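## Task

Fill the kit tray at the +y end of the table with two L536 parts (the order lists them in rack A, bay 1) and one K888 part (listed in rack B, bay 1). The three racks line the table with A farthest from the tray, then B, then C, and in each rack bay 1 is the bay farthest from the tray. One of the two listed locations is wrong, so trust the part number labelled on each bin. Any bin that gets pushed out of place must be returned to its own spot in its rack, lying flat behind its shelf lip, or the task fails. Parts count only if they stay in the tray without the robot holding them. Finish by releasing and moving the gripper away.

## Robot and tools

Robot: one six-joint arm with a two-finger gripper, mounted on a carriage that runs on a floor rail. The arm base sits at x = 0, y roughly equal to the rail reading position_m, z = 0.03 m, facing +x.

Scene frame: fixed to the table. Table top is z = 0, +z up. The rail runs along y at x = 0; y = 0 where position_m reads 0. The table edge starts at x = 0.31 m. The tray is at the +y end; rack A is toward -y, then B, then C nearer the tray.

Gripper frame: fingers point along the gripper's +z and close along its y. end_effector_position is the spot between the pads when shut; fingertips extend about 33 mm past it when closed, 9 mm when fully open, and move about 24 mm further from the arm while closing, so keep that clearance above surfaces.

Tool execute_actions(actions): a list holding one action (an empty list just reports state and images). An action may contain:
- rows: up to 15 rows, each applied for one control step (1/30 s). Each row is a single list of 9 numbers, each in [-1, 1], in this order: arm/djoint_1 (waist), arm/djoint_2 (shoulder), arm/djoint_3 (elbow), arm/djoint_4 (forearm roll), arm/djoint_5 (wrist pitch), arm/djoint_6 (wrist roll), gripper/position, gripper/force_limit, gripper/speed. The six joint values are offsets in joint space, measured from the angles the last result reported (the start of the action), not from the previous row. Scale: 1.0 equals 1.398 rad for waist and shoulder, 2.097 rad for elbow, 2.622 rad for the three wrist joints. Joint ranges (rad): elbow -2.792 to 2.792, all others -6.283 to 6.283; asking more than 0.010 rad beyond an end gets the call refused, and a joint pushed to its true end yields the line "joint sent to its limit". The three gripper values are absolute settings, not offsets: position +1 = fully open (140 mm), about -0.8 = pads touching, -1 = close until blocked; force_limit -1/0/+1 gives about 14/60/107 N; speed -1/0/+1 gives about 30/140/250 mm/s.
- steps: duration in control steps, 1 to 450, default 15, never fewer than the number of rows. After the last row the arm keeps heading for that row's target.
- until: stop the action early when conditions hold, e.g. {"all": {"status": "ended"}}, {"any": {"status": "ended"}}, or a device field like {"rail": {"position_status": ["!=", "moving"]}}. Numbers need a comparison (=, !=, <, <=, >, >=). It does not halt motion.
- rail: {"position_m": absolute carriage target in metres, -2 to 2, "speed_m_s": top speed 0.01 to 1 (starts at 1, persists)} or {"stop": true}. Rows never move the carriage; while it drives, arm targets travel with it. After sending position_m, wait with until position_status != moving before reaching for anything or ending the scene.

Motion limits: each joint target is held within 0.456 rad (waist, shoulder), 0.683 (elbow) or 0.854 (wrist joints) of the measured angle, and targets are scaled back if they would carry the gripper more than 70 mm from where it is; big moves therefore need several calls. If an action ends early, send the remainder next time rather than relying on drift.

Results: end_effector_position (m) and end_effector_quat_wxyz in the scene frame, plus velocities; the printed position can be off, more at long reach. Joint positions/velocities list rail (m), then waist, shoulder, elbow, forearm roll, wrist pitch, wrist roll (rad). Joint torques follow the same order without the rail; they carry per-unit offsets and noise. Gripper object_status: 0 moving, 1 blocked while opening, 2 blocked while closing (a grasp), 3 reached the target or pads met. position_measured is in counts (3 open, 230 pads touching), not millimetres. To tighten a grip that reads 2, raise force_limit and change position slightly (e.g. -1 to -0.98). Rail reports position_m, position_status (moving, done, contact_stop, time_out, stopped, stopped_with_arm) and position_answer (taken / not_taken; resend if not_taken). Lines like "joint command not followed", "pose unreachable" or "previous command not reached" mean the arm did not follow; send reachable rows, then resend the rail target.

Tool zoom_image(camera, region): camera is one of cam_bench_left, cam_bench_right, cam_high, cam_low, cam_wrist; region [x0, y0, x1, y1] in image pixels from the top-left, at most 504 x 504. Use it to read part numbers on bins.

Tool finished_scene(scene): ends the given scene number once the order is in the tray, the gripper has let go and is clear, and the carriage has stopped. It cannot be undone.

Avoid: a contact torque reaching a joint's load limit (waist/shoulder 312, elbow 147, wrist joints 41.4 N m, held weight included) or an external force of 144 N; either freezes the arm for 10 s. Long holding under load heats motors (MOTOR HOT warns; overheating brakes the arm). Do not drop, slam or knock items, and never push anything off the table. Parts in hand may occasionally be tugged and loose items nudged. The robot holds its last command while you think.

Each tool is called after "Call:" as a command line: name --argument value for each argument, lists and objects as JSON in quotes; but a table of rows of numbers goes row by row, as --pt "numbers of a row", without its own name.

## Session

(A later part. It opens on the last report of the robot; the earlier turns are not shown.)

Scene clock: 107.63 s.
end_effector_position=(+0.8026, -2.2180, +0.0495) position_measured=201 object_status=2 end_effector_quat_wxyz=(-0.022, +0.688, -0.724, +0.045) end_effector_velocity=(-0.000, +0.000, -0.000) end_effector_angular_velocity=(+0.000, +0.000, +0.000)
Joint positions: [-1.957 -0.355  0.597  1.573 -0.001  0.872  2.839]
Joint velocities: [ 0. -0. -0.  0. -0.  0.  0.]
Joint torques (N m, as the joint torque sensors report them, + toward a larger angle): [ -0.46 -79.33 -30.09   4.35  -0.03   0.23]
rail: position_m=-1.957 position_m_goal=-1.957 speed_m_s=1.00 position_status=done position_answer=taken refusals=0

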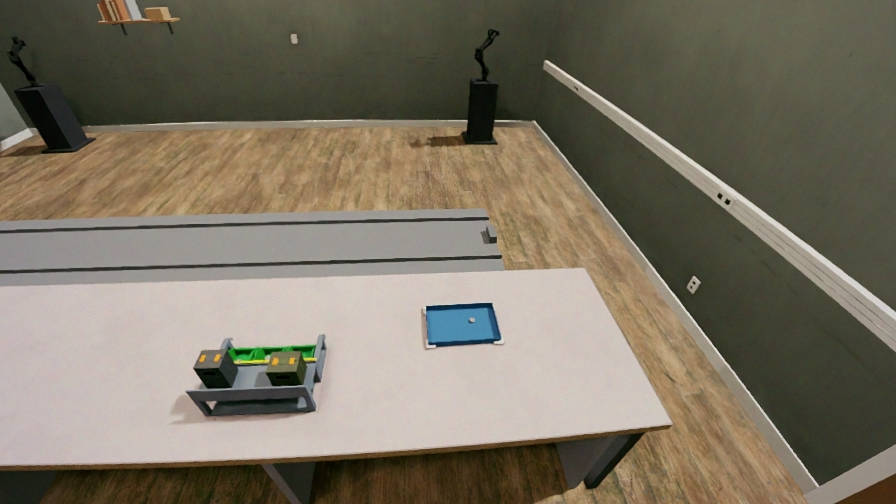

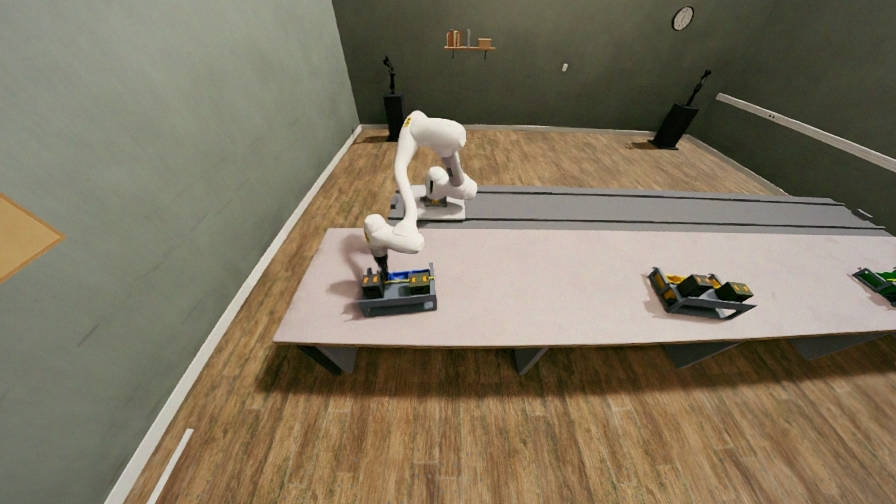

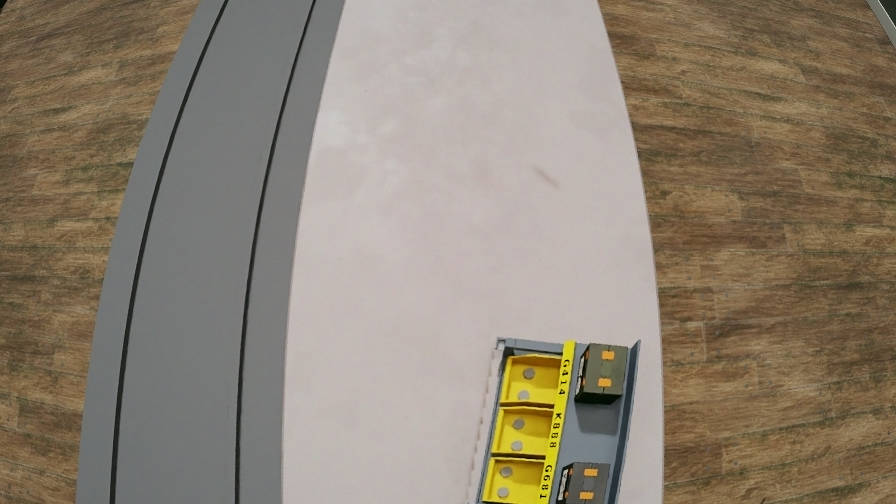

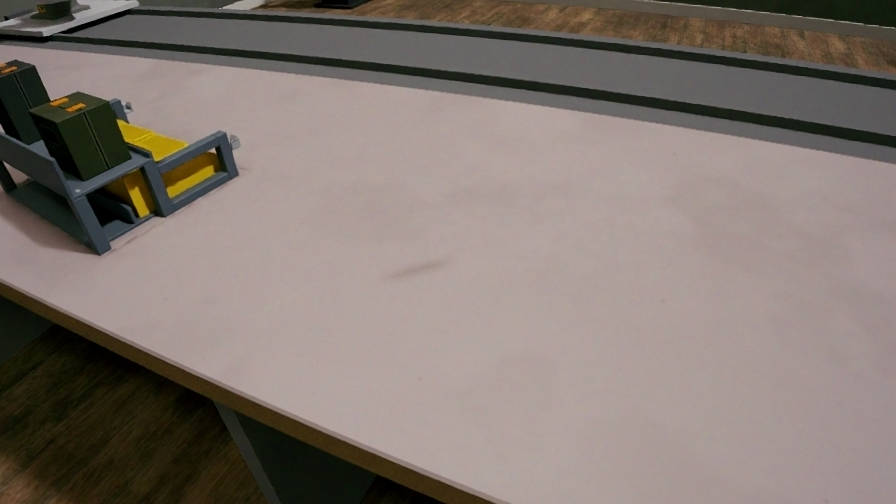

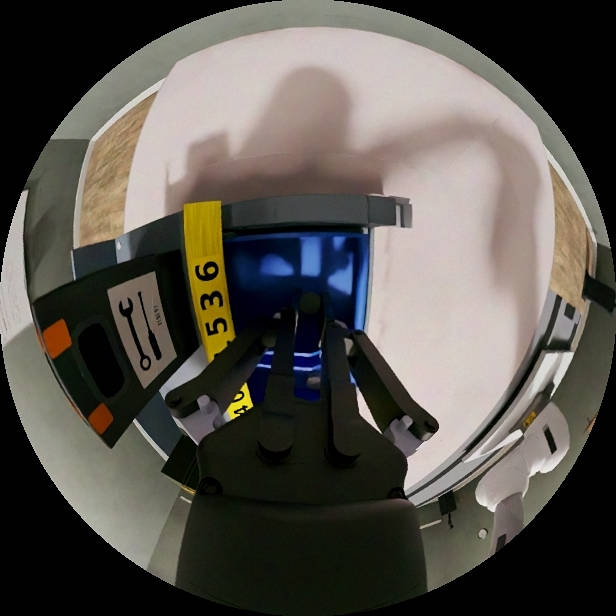

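Call:
execute_actions --actions '[{"rows":[[0,-0.005,0,0,0.001,0,-1,0,-0.5],[-0.001,-0.012,0,0,0.003,0,-1,0,-0.5],[-0.002,-0.022,0,0,0.006,0,-1,0,-0.5],[-0.003,-0.035,0,0,0.01,0,-1,0,-0.5],[-0.003,-0.05,0,0,0.015,0,-1,0,-0.5],[-0.003,-0.065,0,0,0.02,0,-1,0,-0.5],[-0.003,-0.08,0,0,0.026,0,-1,0,-0.5],[-0.003,-0.095,0,0,0.031,0,-1,0,-0.5],[-0.003,-0.11,0,0,0.036,0,-1,0,-0.5],[-0.003,-0.11,0,0,0.036,0,-1,0,-0.5],[-0.003,-0.11,0,0,0.036,0,-1,0,-0.5],[-0.003,-0.11,0,0,0.036,0,-1,0,-0.5],[0,-0.321,0.164,0,0.036,0,-1,0,-0.5]],"steps":35}]'

Call:
execute_actions --actions '[{"rows":[[0.434,0,0,0,0,0.115,-1,0,-0.5]],"rail":{"position_m":1.83},"steps":200,"until":{"rail":{"position_status":["!=","moving"]}}}]'

Call:
execute_actions --actions '[{"rows":[[0,0.152,0.025,0,-0.1,0,-1,0,-0.5]],"steps":28}]'

Call:
execute_actions --actions '[{"rows":[[0,0,0,0,0,0,-0.36,0,0],[0,0,0,0,0,0,-0.36,0,0],[0,0,0,0,0,0,-0.36,0,0],[0,0,0,0,0,0,-0.36,0,0],[0,0,0,0,0,0,-0.36,0,0],[0,0,0,0,0,0,-0.36,0,0],[0,0,0,0,0,0,-0.36,0,0],[0,0,0,0,0,0,-0.36,0,0],[0,-0.152,-0.025,0,0.1,0,-0.36,0,0]],"steps":28}]'

Call:
execute_actions --actions '[{"rows":[[-0.18,0,0,0,0,0,-0.36,0,0]],"rail":{"position_m":-0.35},"steps":200,"until":{"rail":{"position_status":["!=","moving"]}}}]'

Scene clock: 113.60 s.
end_effector_position=(+0.5934, -2.1404, +0.2004) position_measured=201 object_status=2 end_effector_quat_wxyz=(-0.024, +0.687, -0.724, +0.050) end_effector_velocity=(-0.001, +0.000, -0.001) end_effector_angular_velocity=(+0.000, +0.001, +0.000)
Joint positions: [-1.957 -0.355  0.148  1.917 -0.001  0.966  2.839]
Joint velocities: [ 0.     0.    -0.     0.001 -0.    -0.     0.   ]
Joint torques (N m, as the joint torque sensors report them, + toward a larger angle): [  1.73 -49.62 -38.31   4.47   0.05   0.06]
rail: position_m=-1.957 position_m_goal=-1.957 speed_m_s=1.00 position_status=done position_answer=taken refusals=0

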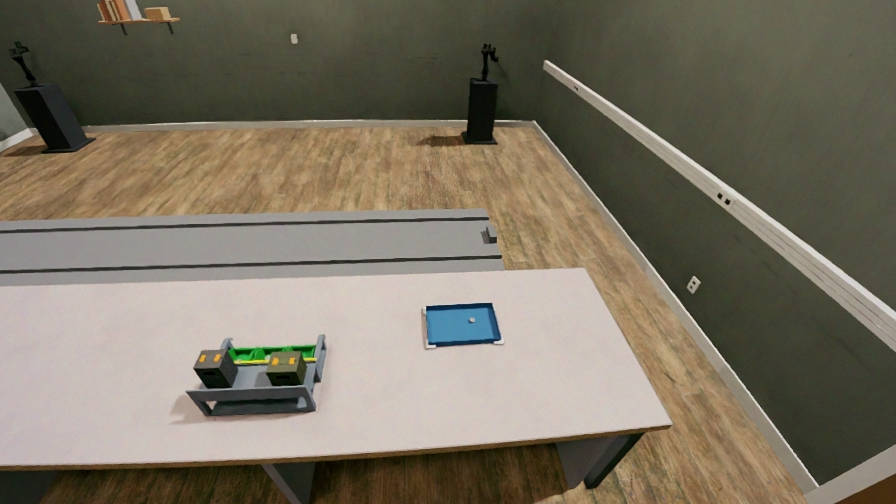

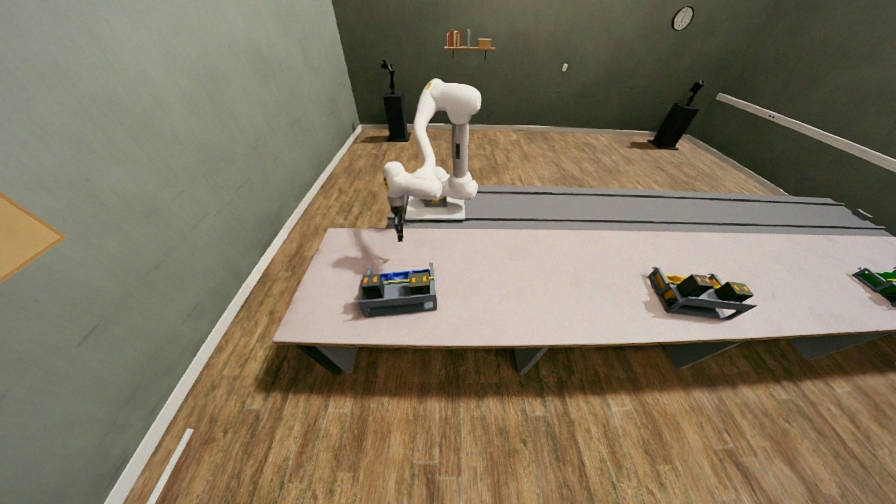

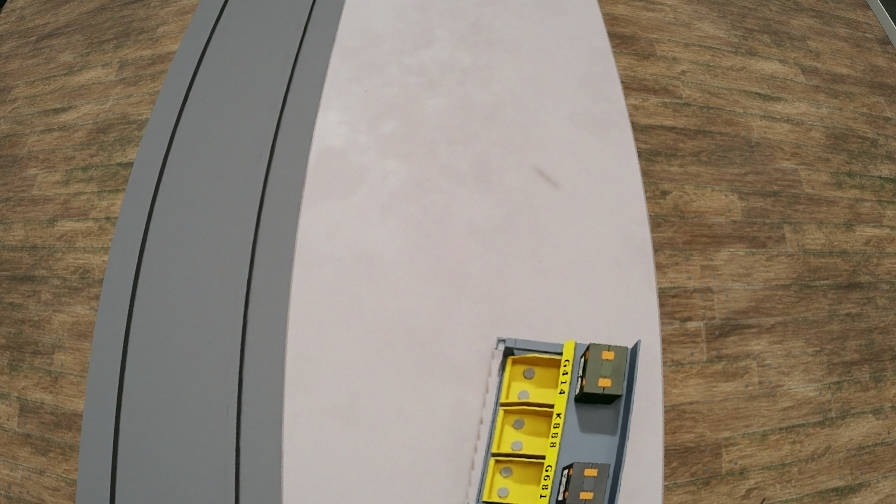

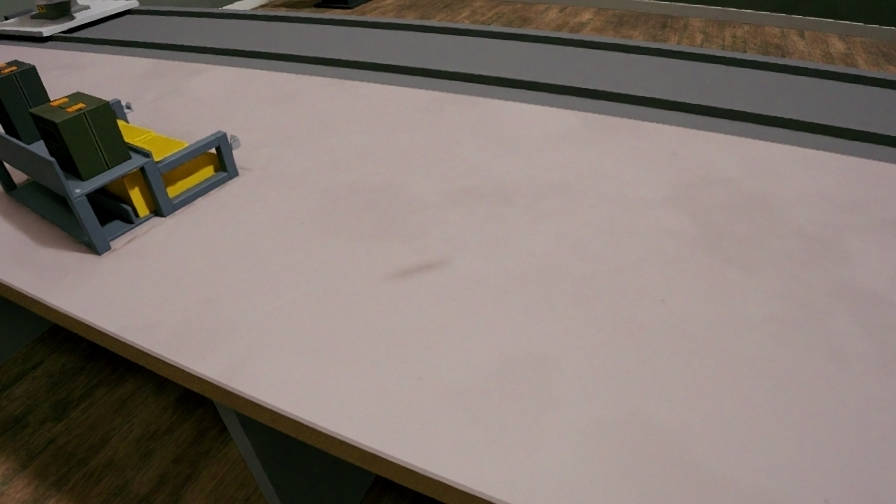

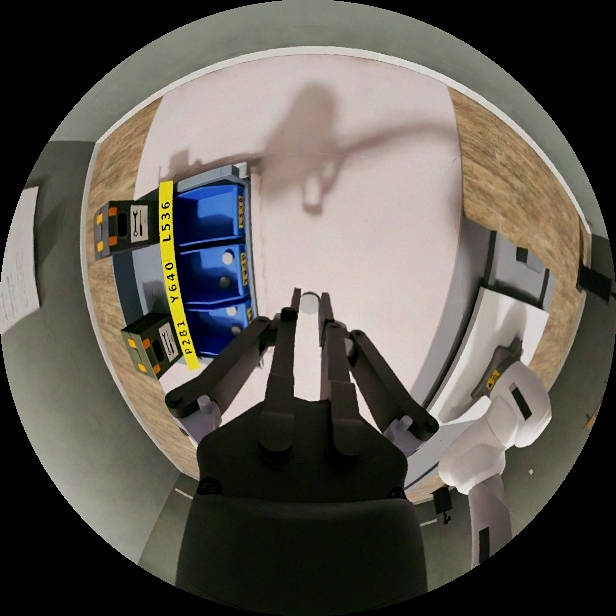

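Scene clock: 117.90 s.
end_effector_position=(+0.5921, +2.0184, +0.2004) position_measured=201 object_status=2 end_effector_quat_wxyz=(-0.043, +0.790, -0.611, +0.034) end_effector_velocity=(+0.000, +0.026, +0.000) end_effector_angular_velocity=(-0.000, -0.000, +0.000)
Joint positions: [ 1.831  0.252  0.148  1.917 -0.001  0.966  3.141]
Joint velocities: [ 0.026  0.    -0.    -0.    -0.    -0.    -0.   ]
Joint torques (N m, as the joint torque sensors report them, + toward a larger angle): [ -5.81 -56.71 -37.39   4.1    0.41   0.04]
rail: position_m=1.831 position_m_goal=1.830 speed_m_s=1.00 position_status=done position_answer=taken refusals=0

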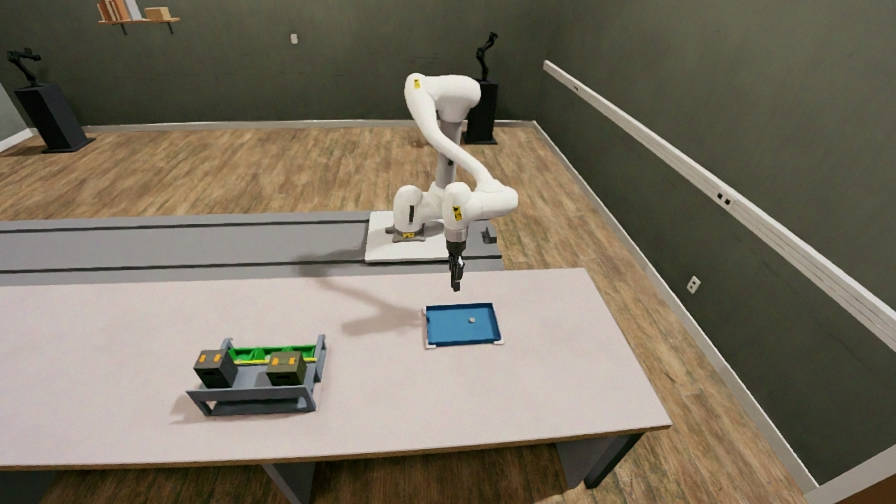

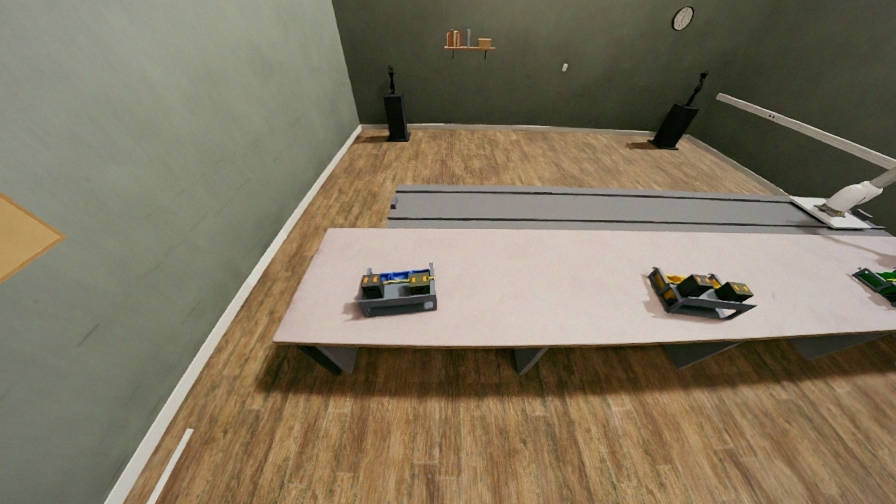

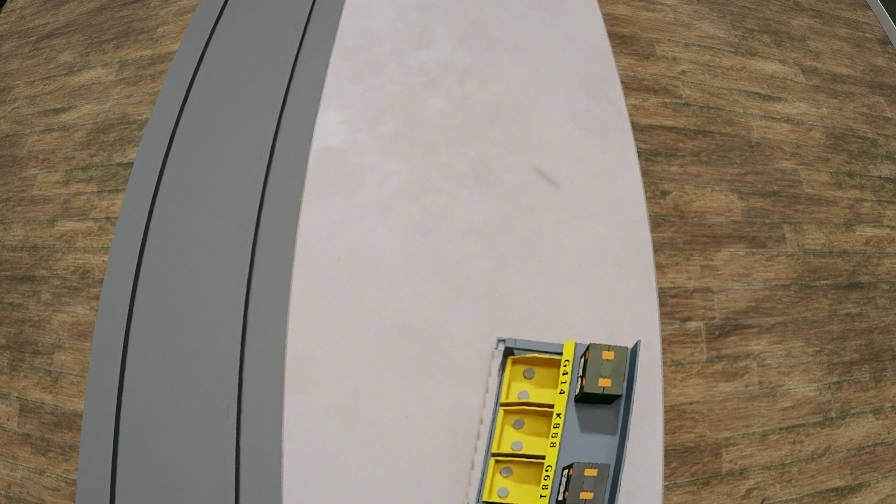

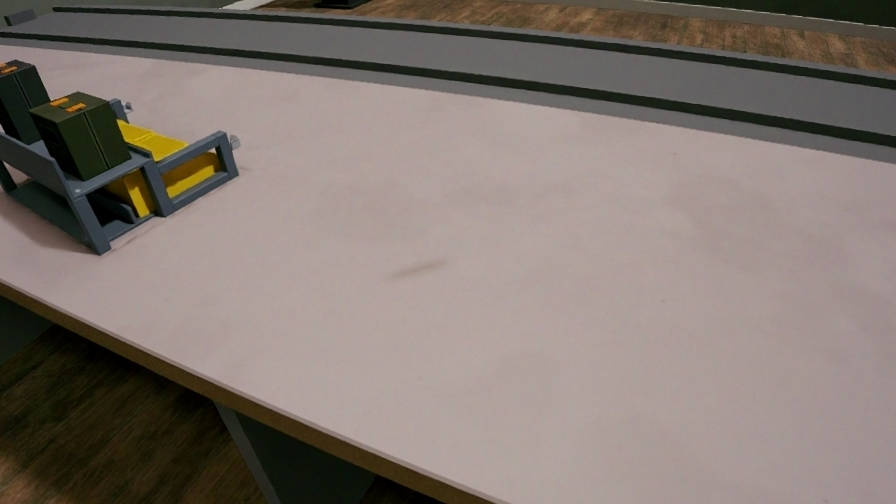

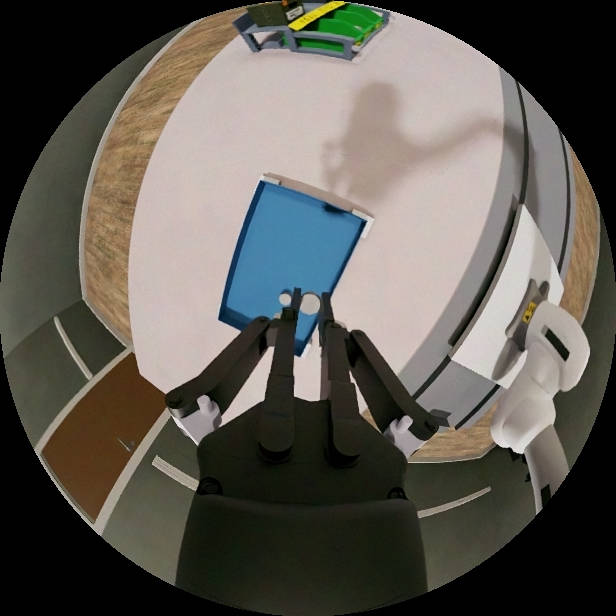

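Scene clock: 118.83 s.
end_effector_position=(+0.6306, +2.0278, +0.0476) position_measured=201 object_status=2 end_effector_quat_wxyz=(-0.042, +0.790, -0.611, +0.033) end_effector_velocity=(+0.000, +0.000, +0.000) end_effector_angular_velocity=(+0.000, -0.000, +0.000)
Joint positions: [ 1.83   0.252  0.36   1.969 -0.001  0.704  3.141]
Joint velocities: [ 0.  0. -0. -0. -0.  0. -0.]
Joint torques (N m, as the joint torque sensors report them, + toward a larger angle): [  1.04 -61.86 -31.12   3.67   0.19  -0.07]
rail: position_m=1.830 position_m_goal=1.830 speed_m_s=1.00 position_status=done position_answer=taken refusals=0

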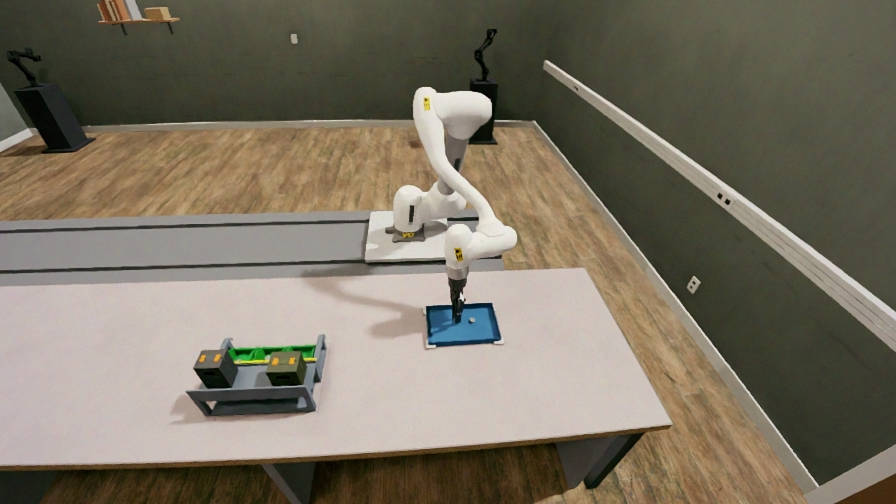

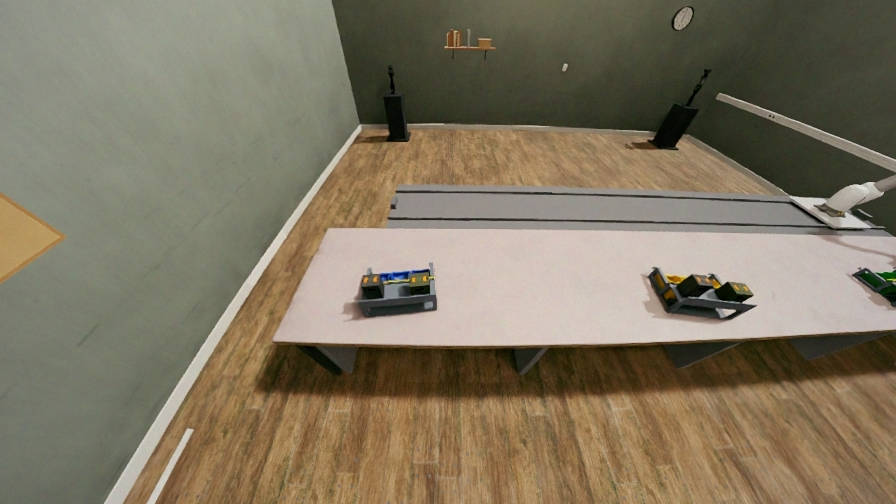

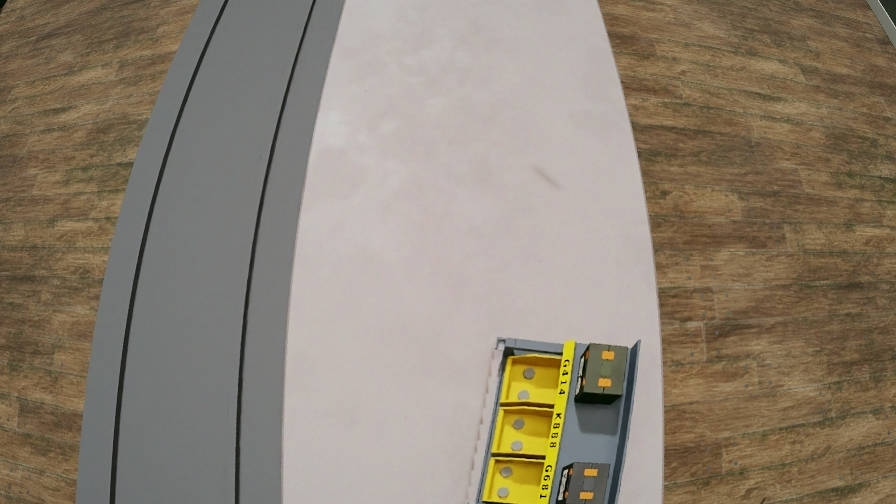

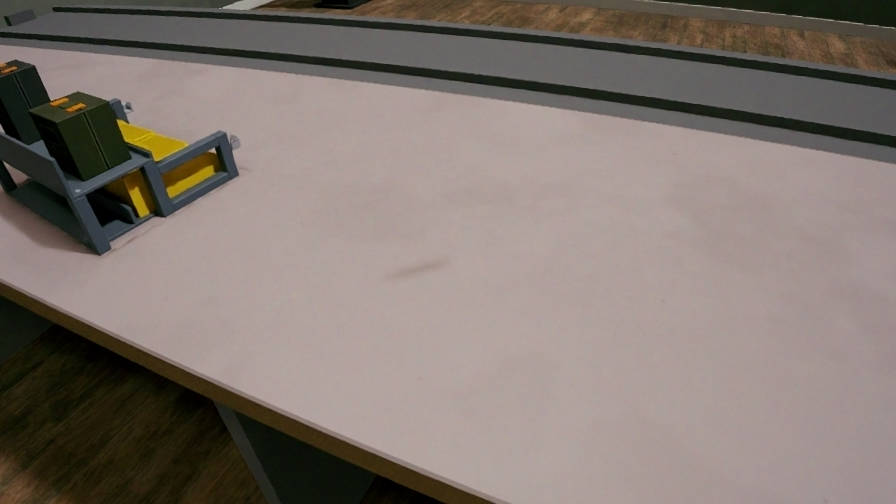

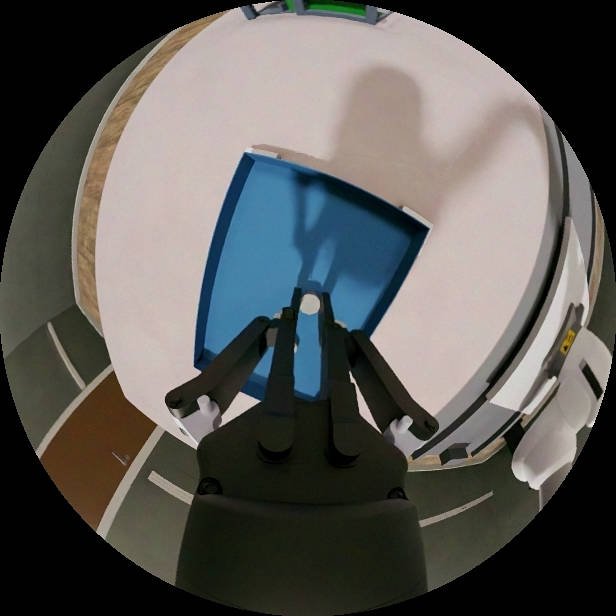

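Scene clock: 119.77 s.
end_effector_position=(+0.5921, +2.0178, +0.2005) position_measured=174 object_status=3 end_effector_quat_wxyz=(-0.043, +0.790, -0.611, +0.034) end_effector_velocity=(-0.000, -0.000, -0.001) end_effector_angular_velocity=(-0.000, +0.001, -0.000)
Joint positions: [ 1.83   0.252  0.147  1.917 -0.001  0.966  3.141]
Joint velocities: [ 0.     0.     0.001 -0.     0.     0.    -0.   ]
Joint torques (N m, as the joint torque sensors report them, + toward a larger angle): [  2.05 -49.81 -38.33   4.27   0.56  -0.13]
rail: position_m=1.830 position_m_goal=1.830 speed_m_s=1.00 position_status=done position_answer=taken refusals=0

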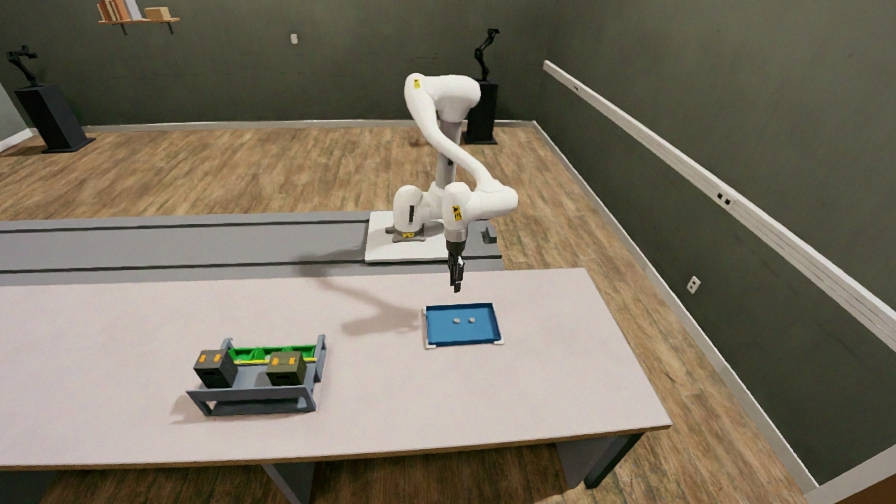

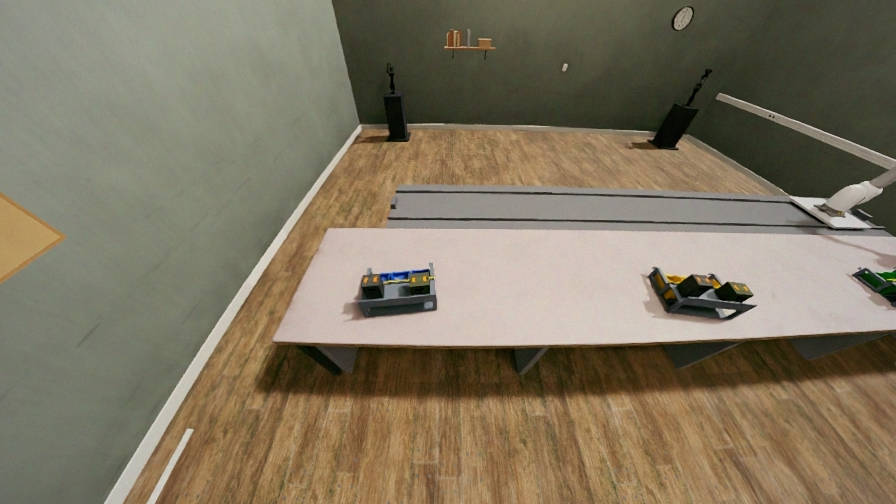

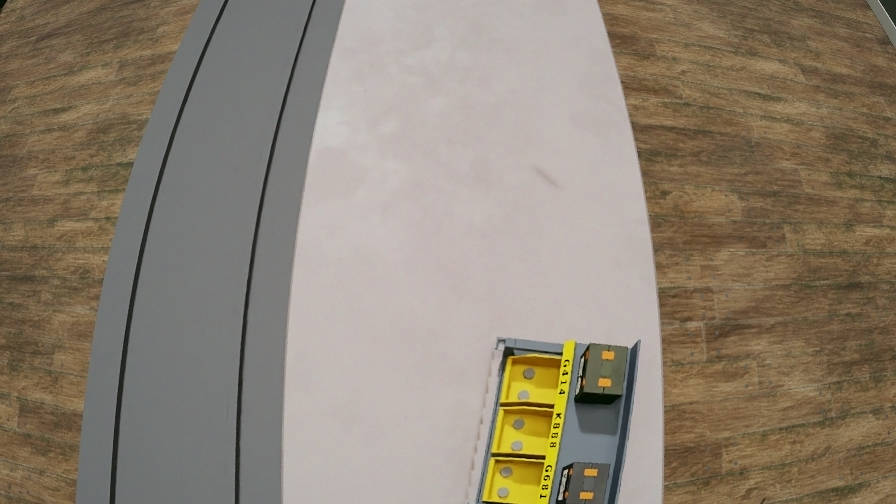

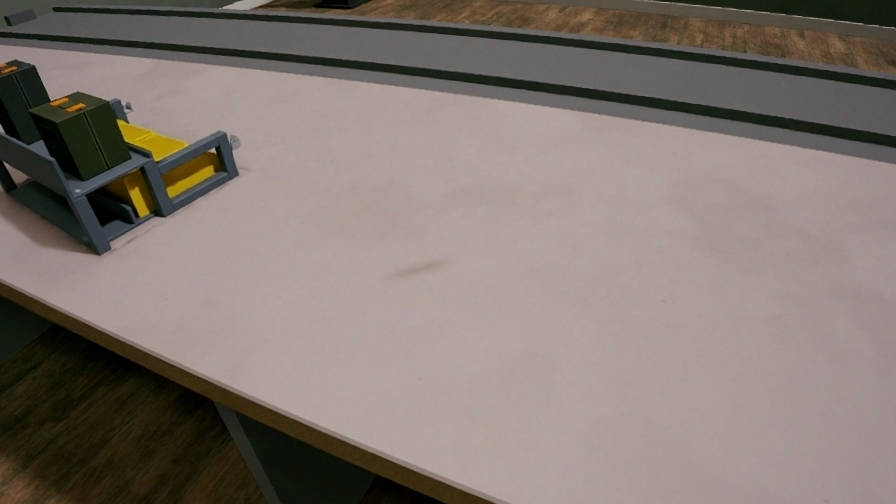

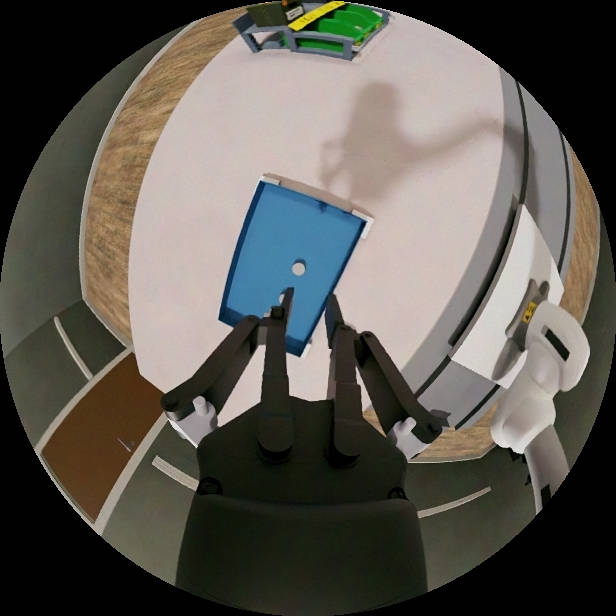

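Scene clock: 122.47 s.
end_effector_position=(+0.6202, -0.3165, +0.2005) position_measured=174 object_status=3 end_effector_quat_wxyz=(-0.039, +0.707, -0.705, +0.040) end_effector_velocity=(-0.000, -0.013, -0.000) end_effector_angular_velocity=(-0.000, +0.000, +0.001)
Joint positions: [-0.351  0.     0.147  1.917 -0.001  0.966  3.141]
Joint velocities: [-0.013  0.001  0.     0.    -0.     0.     0.   ]
Joint torques (N m, as the joint torque sensors report them, + toward a larger angle): [ 12.46 -51.41 -36.     5.16   0.26  -0.2 ]
rail: position_m=-0.351 position_m_goal=-0.350 speed_m_s=1.00 position_status=done position_answer=taken refusals=0

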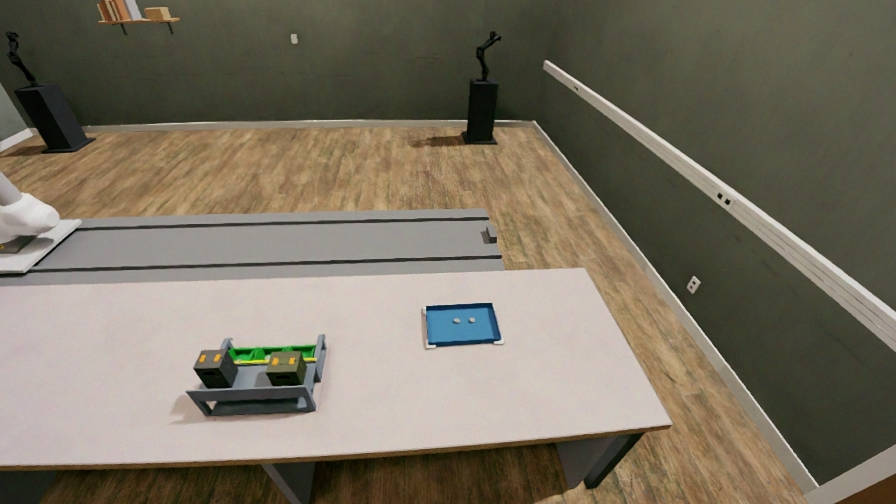

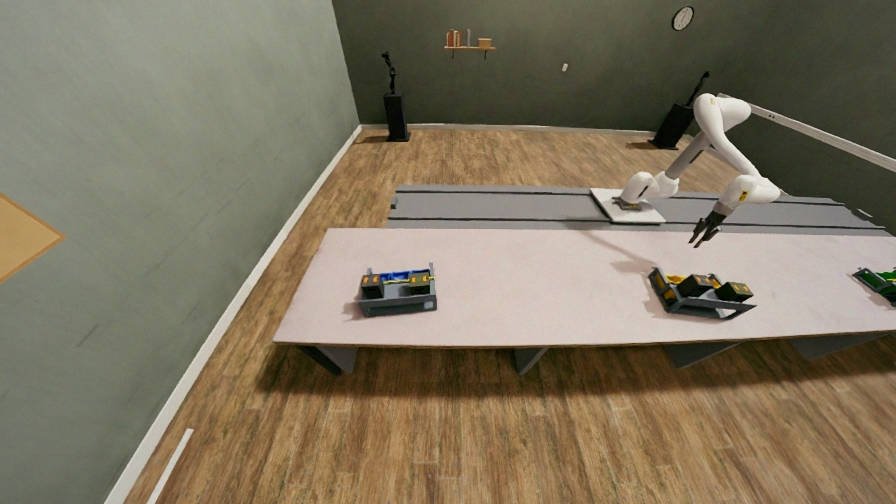

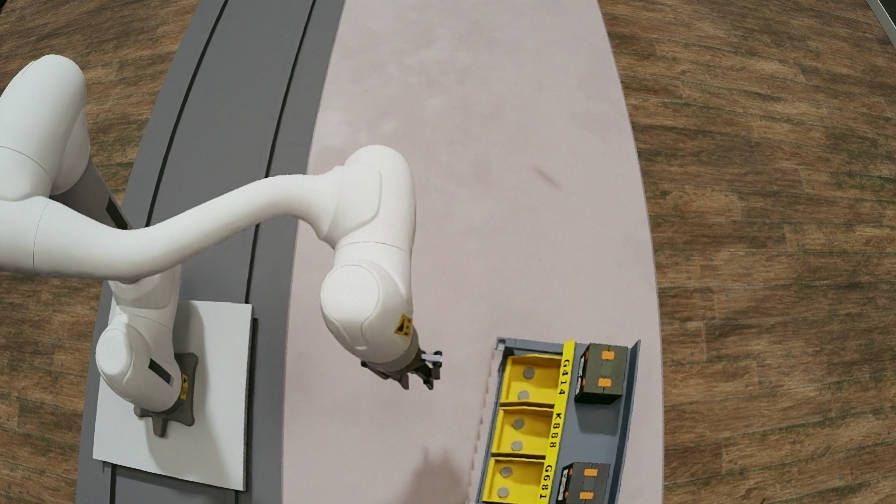

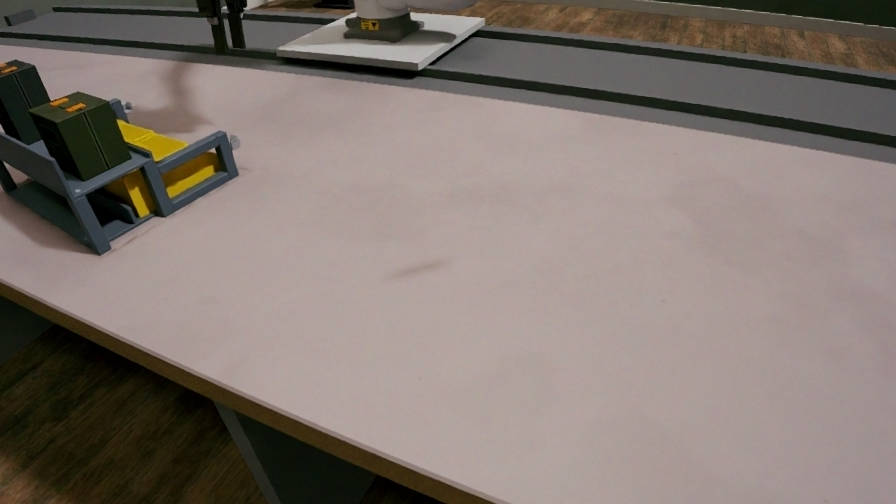

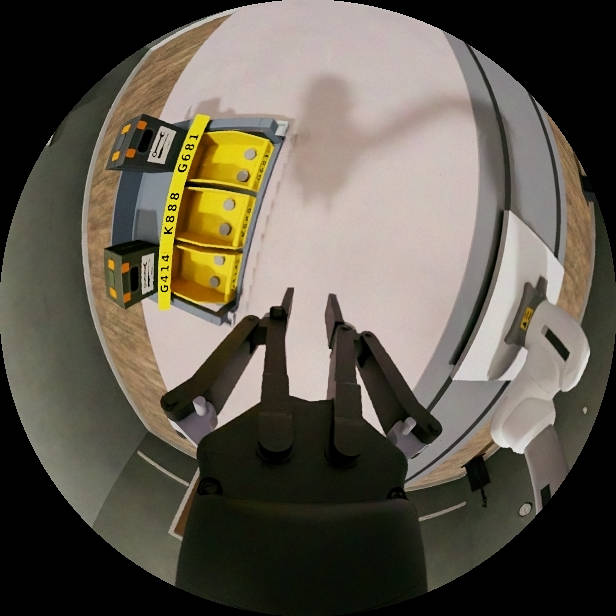

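Call:
execute_actions --actions '[{"rows":[[0,0.247,-0.18,0,0.012,0.057,-0.36,0,0]],"rail":{"position_m":-0.41},"steps":32}]'

Scene clock: 124.60 s.
end_effector_position=(+0.8309, -0.3758, +0.1494) position_measured=174 object_status=3 end_effector_quat_wxyz=(+0.042, -0.652, +0.756, -0.037) end_effector_velocity=(+0.000, +0.000, +0.000) end_effector_angular_velocity=(+0.000, -0.000, +0.000)
Joint positions: [-0.41   0.     0.493  1.539 -0.001  0.998  3.29 ]
Joint velocities: [ 0.  0. -0. -0.  0. -0.  0.]
Joint torques (N m, as the joint torque sensors report them, + toward a larger angle): [  4.49 -88.77 -38.74   4.57   0.76  -0.21]
rail: position_m=-0.410 position_m_goal=-0.410 speed_m_s=1.00 position_status=done position_answer=taken refusals=0

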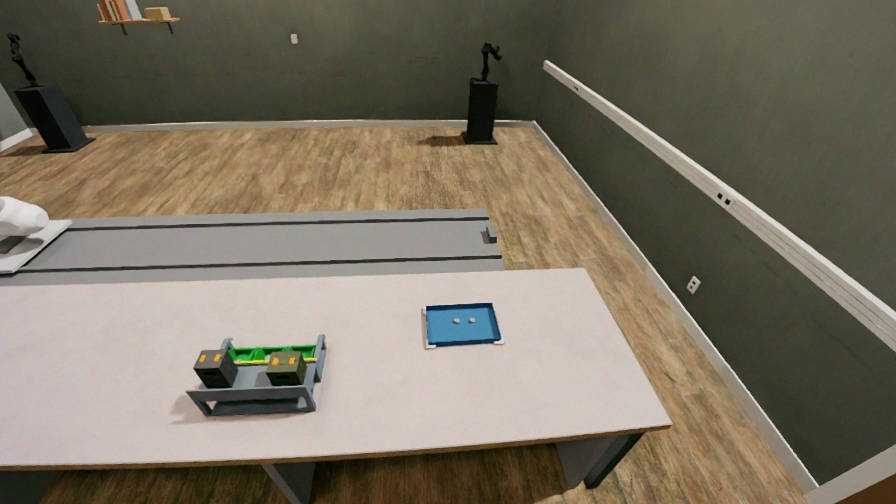

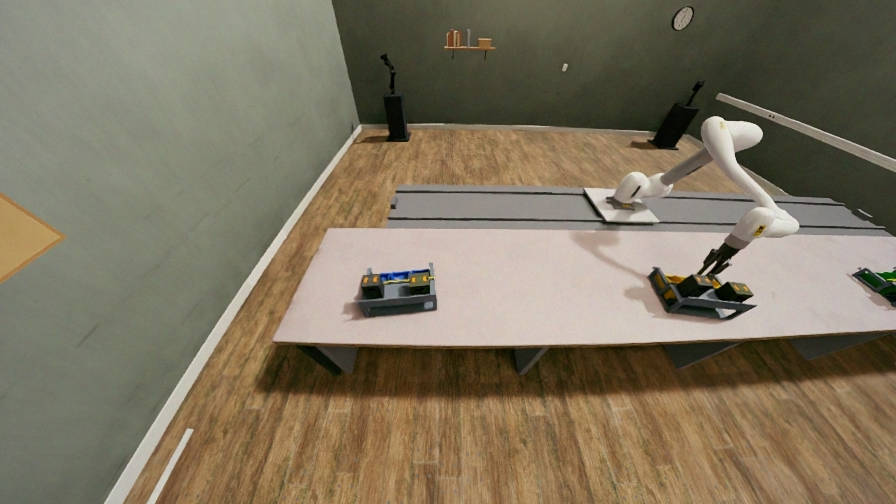

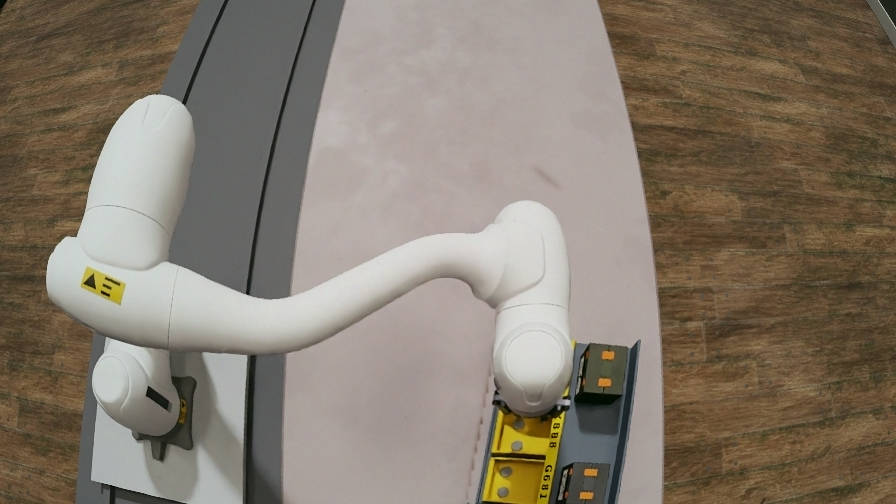

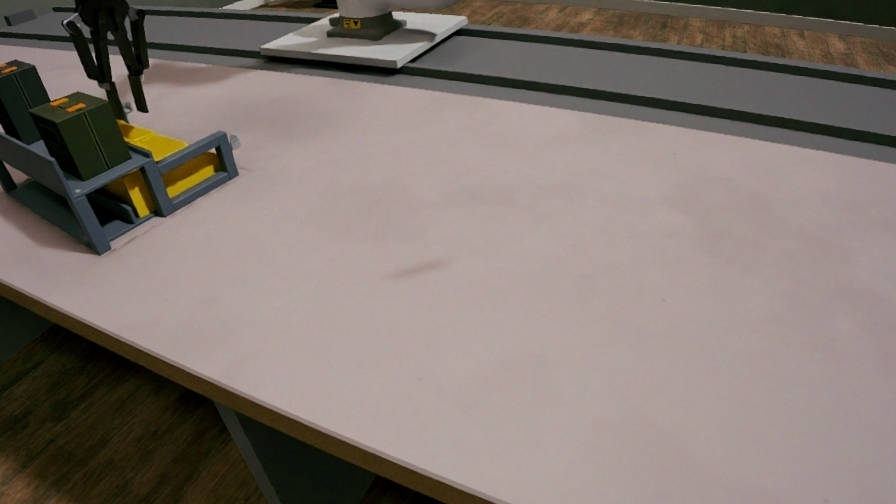

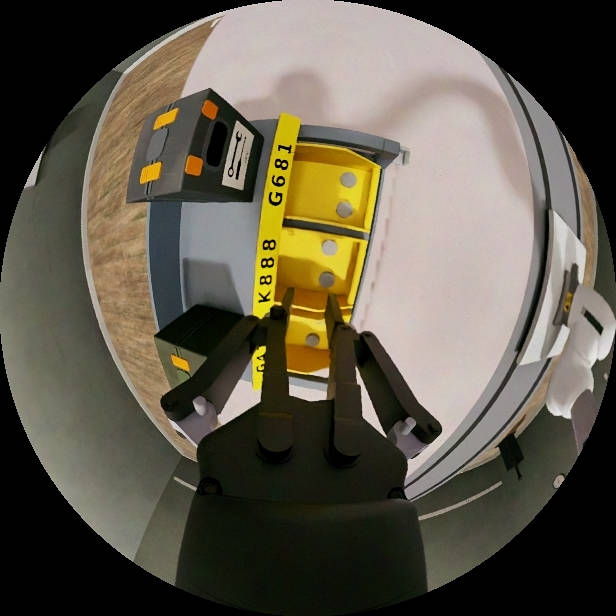

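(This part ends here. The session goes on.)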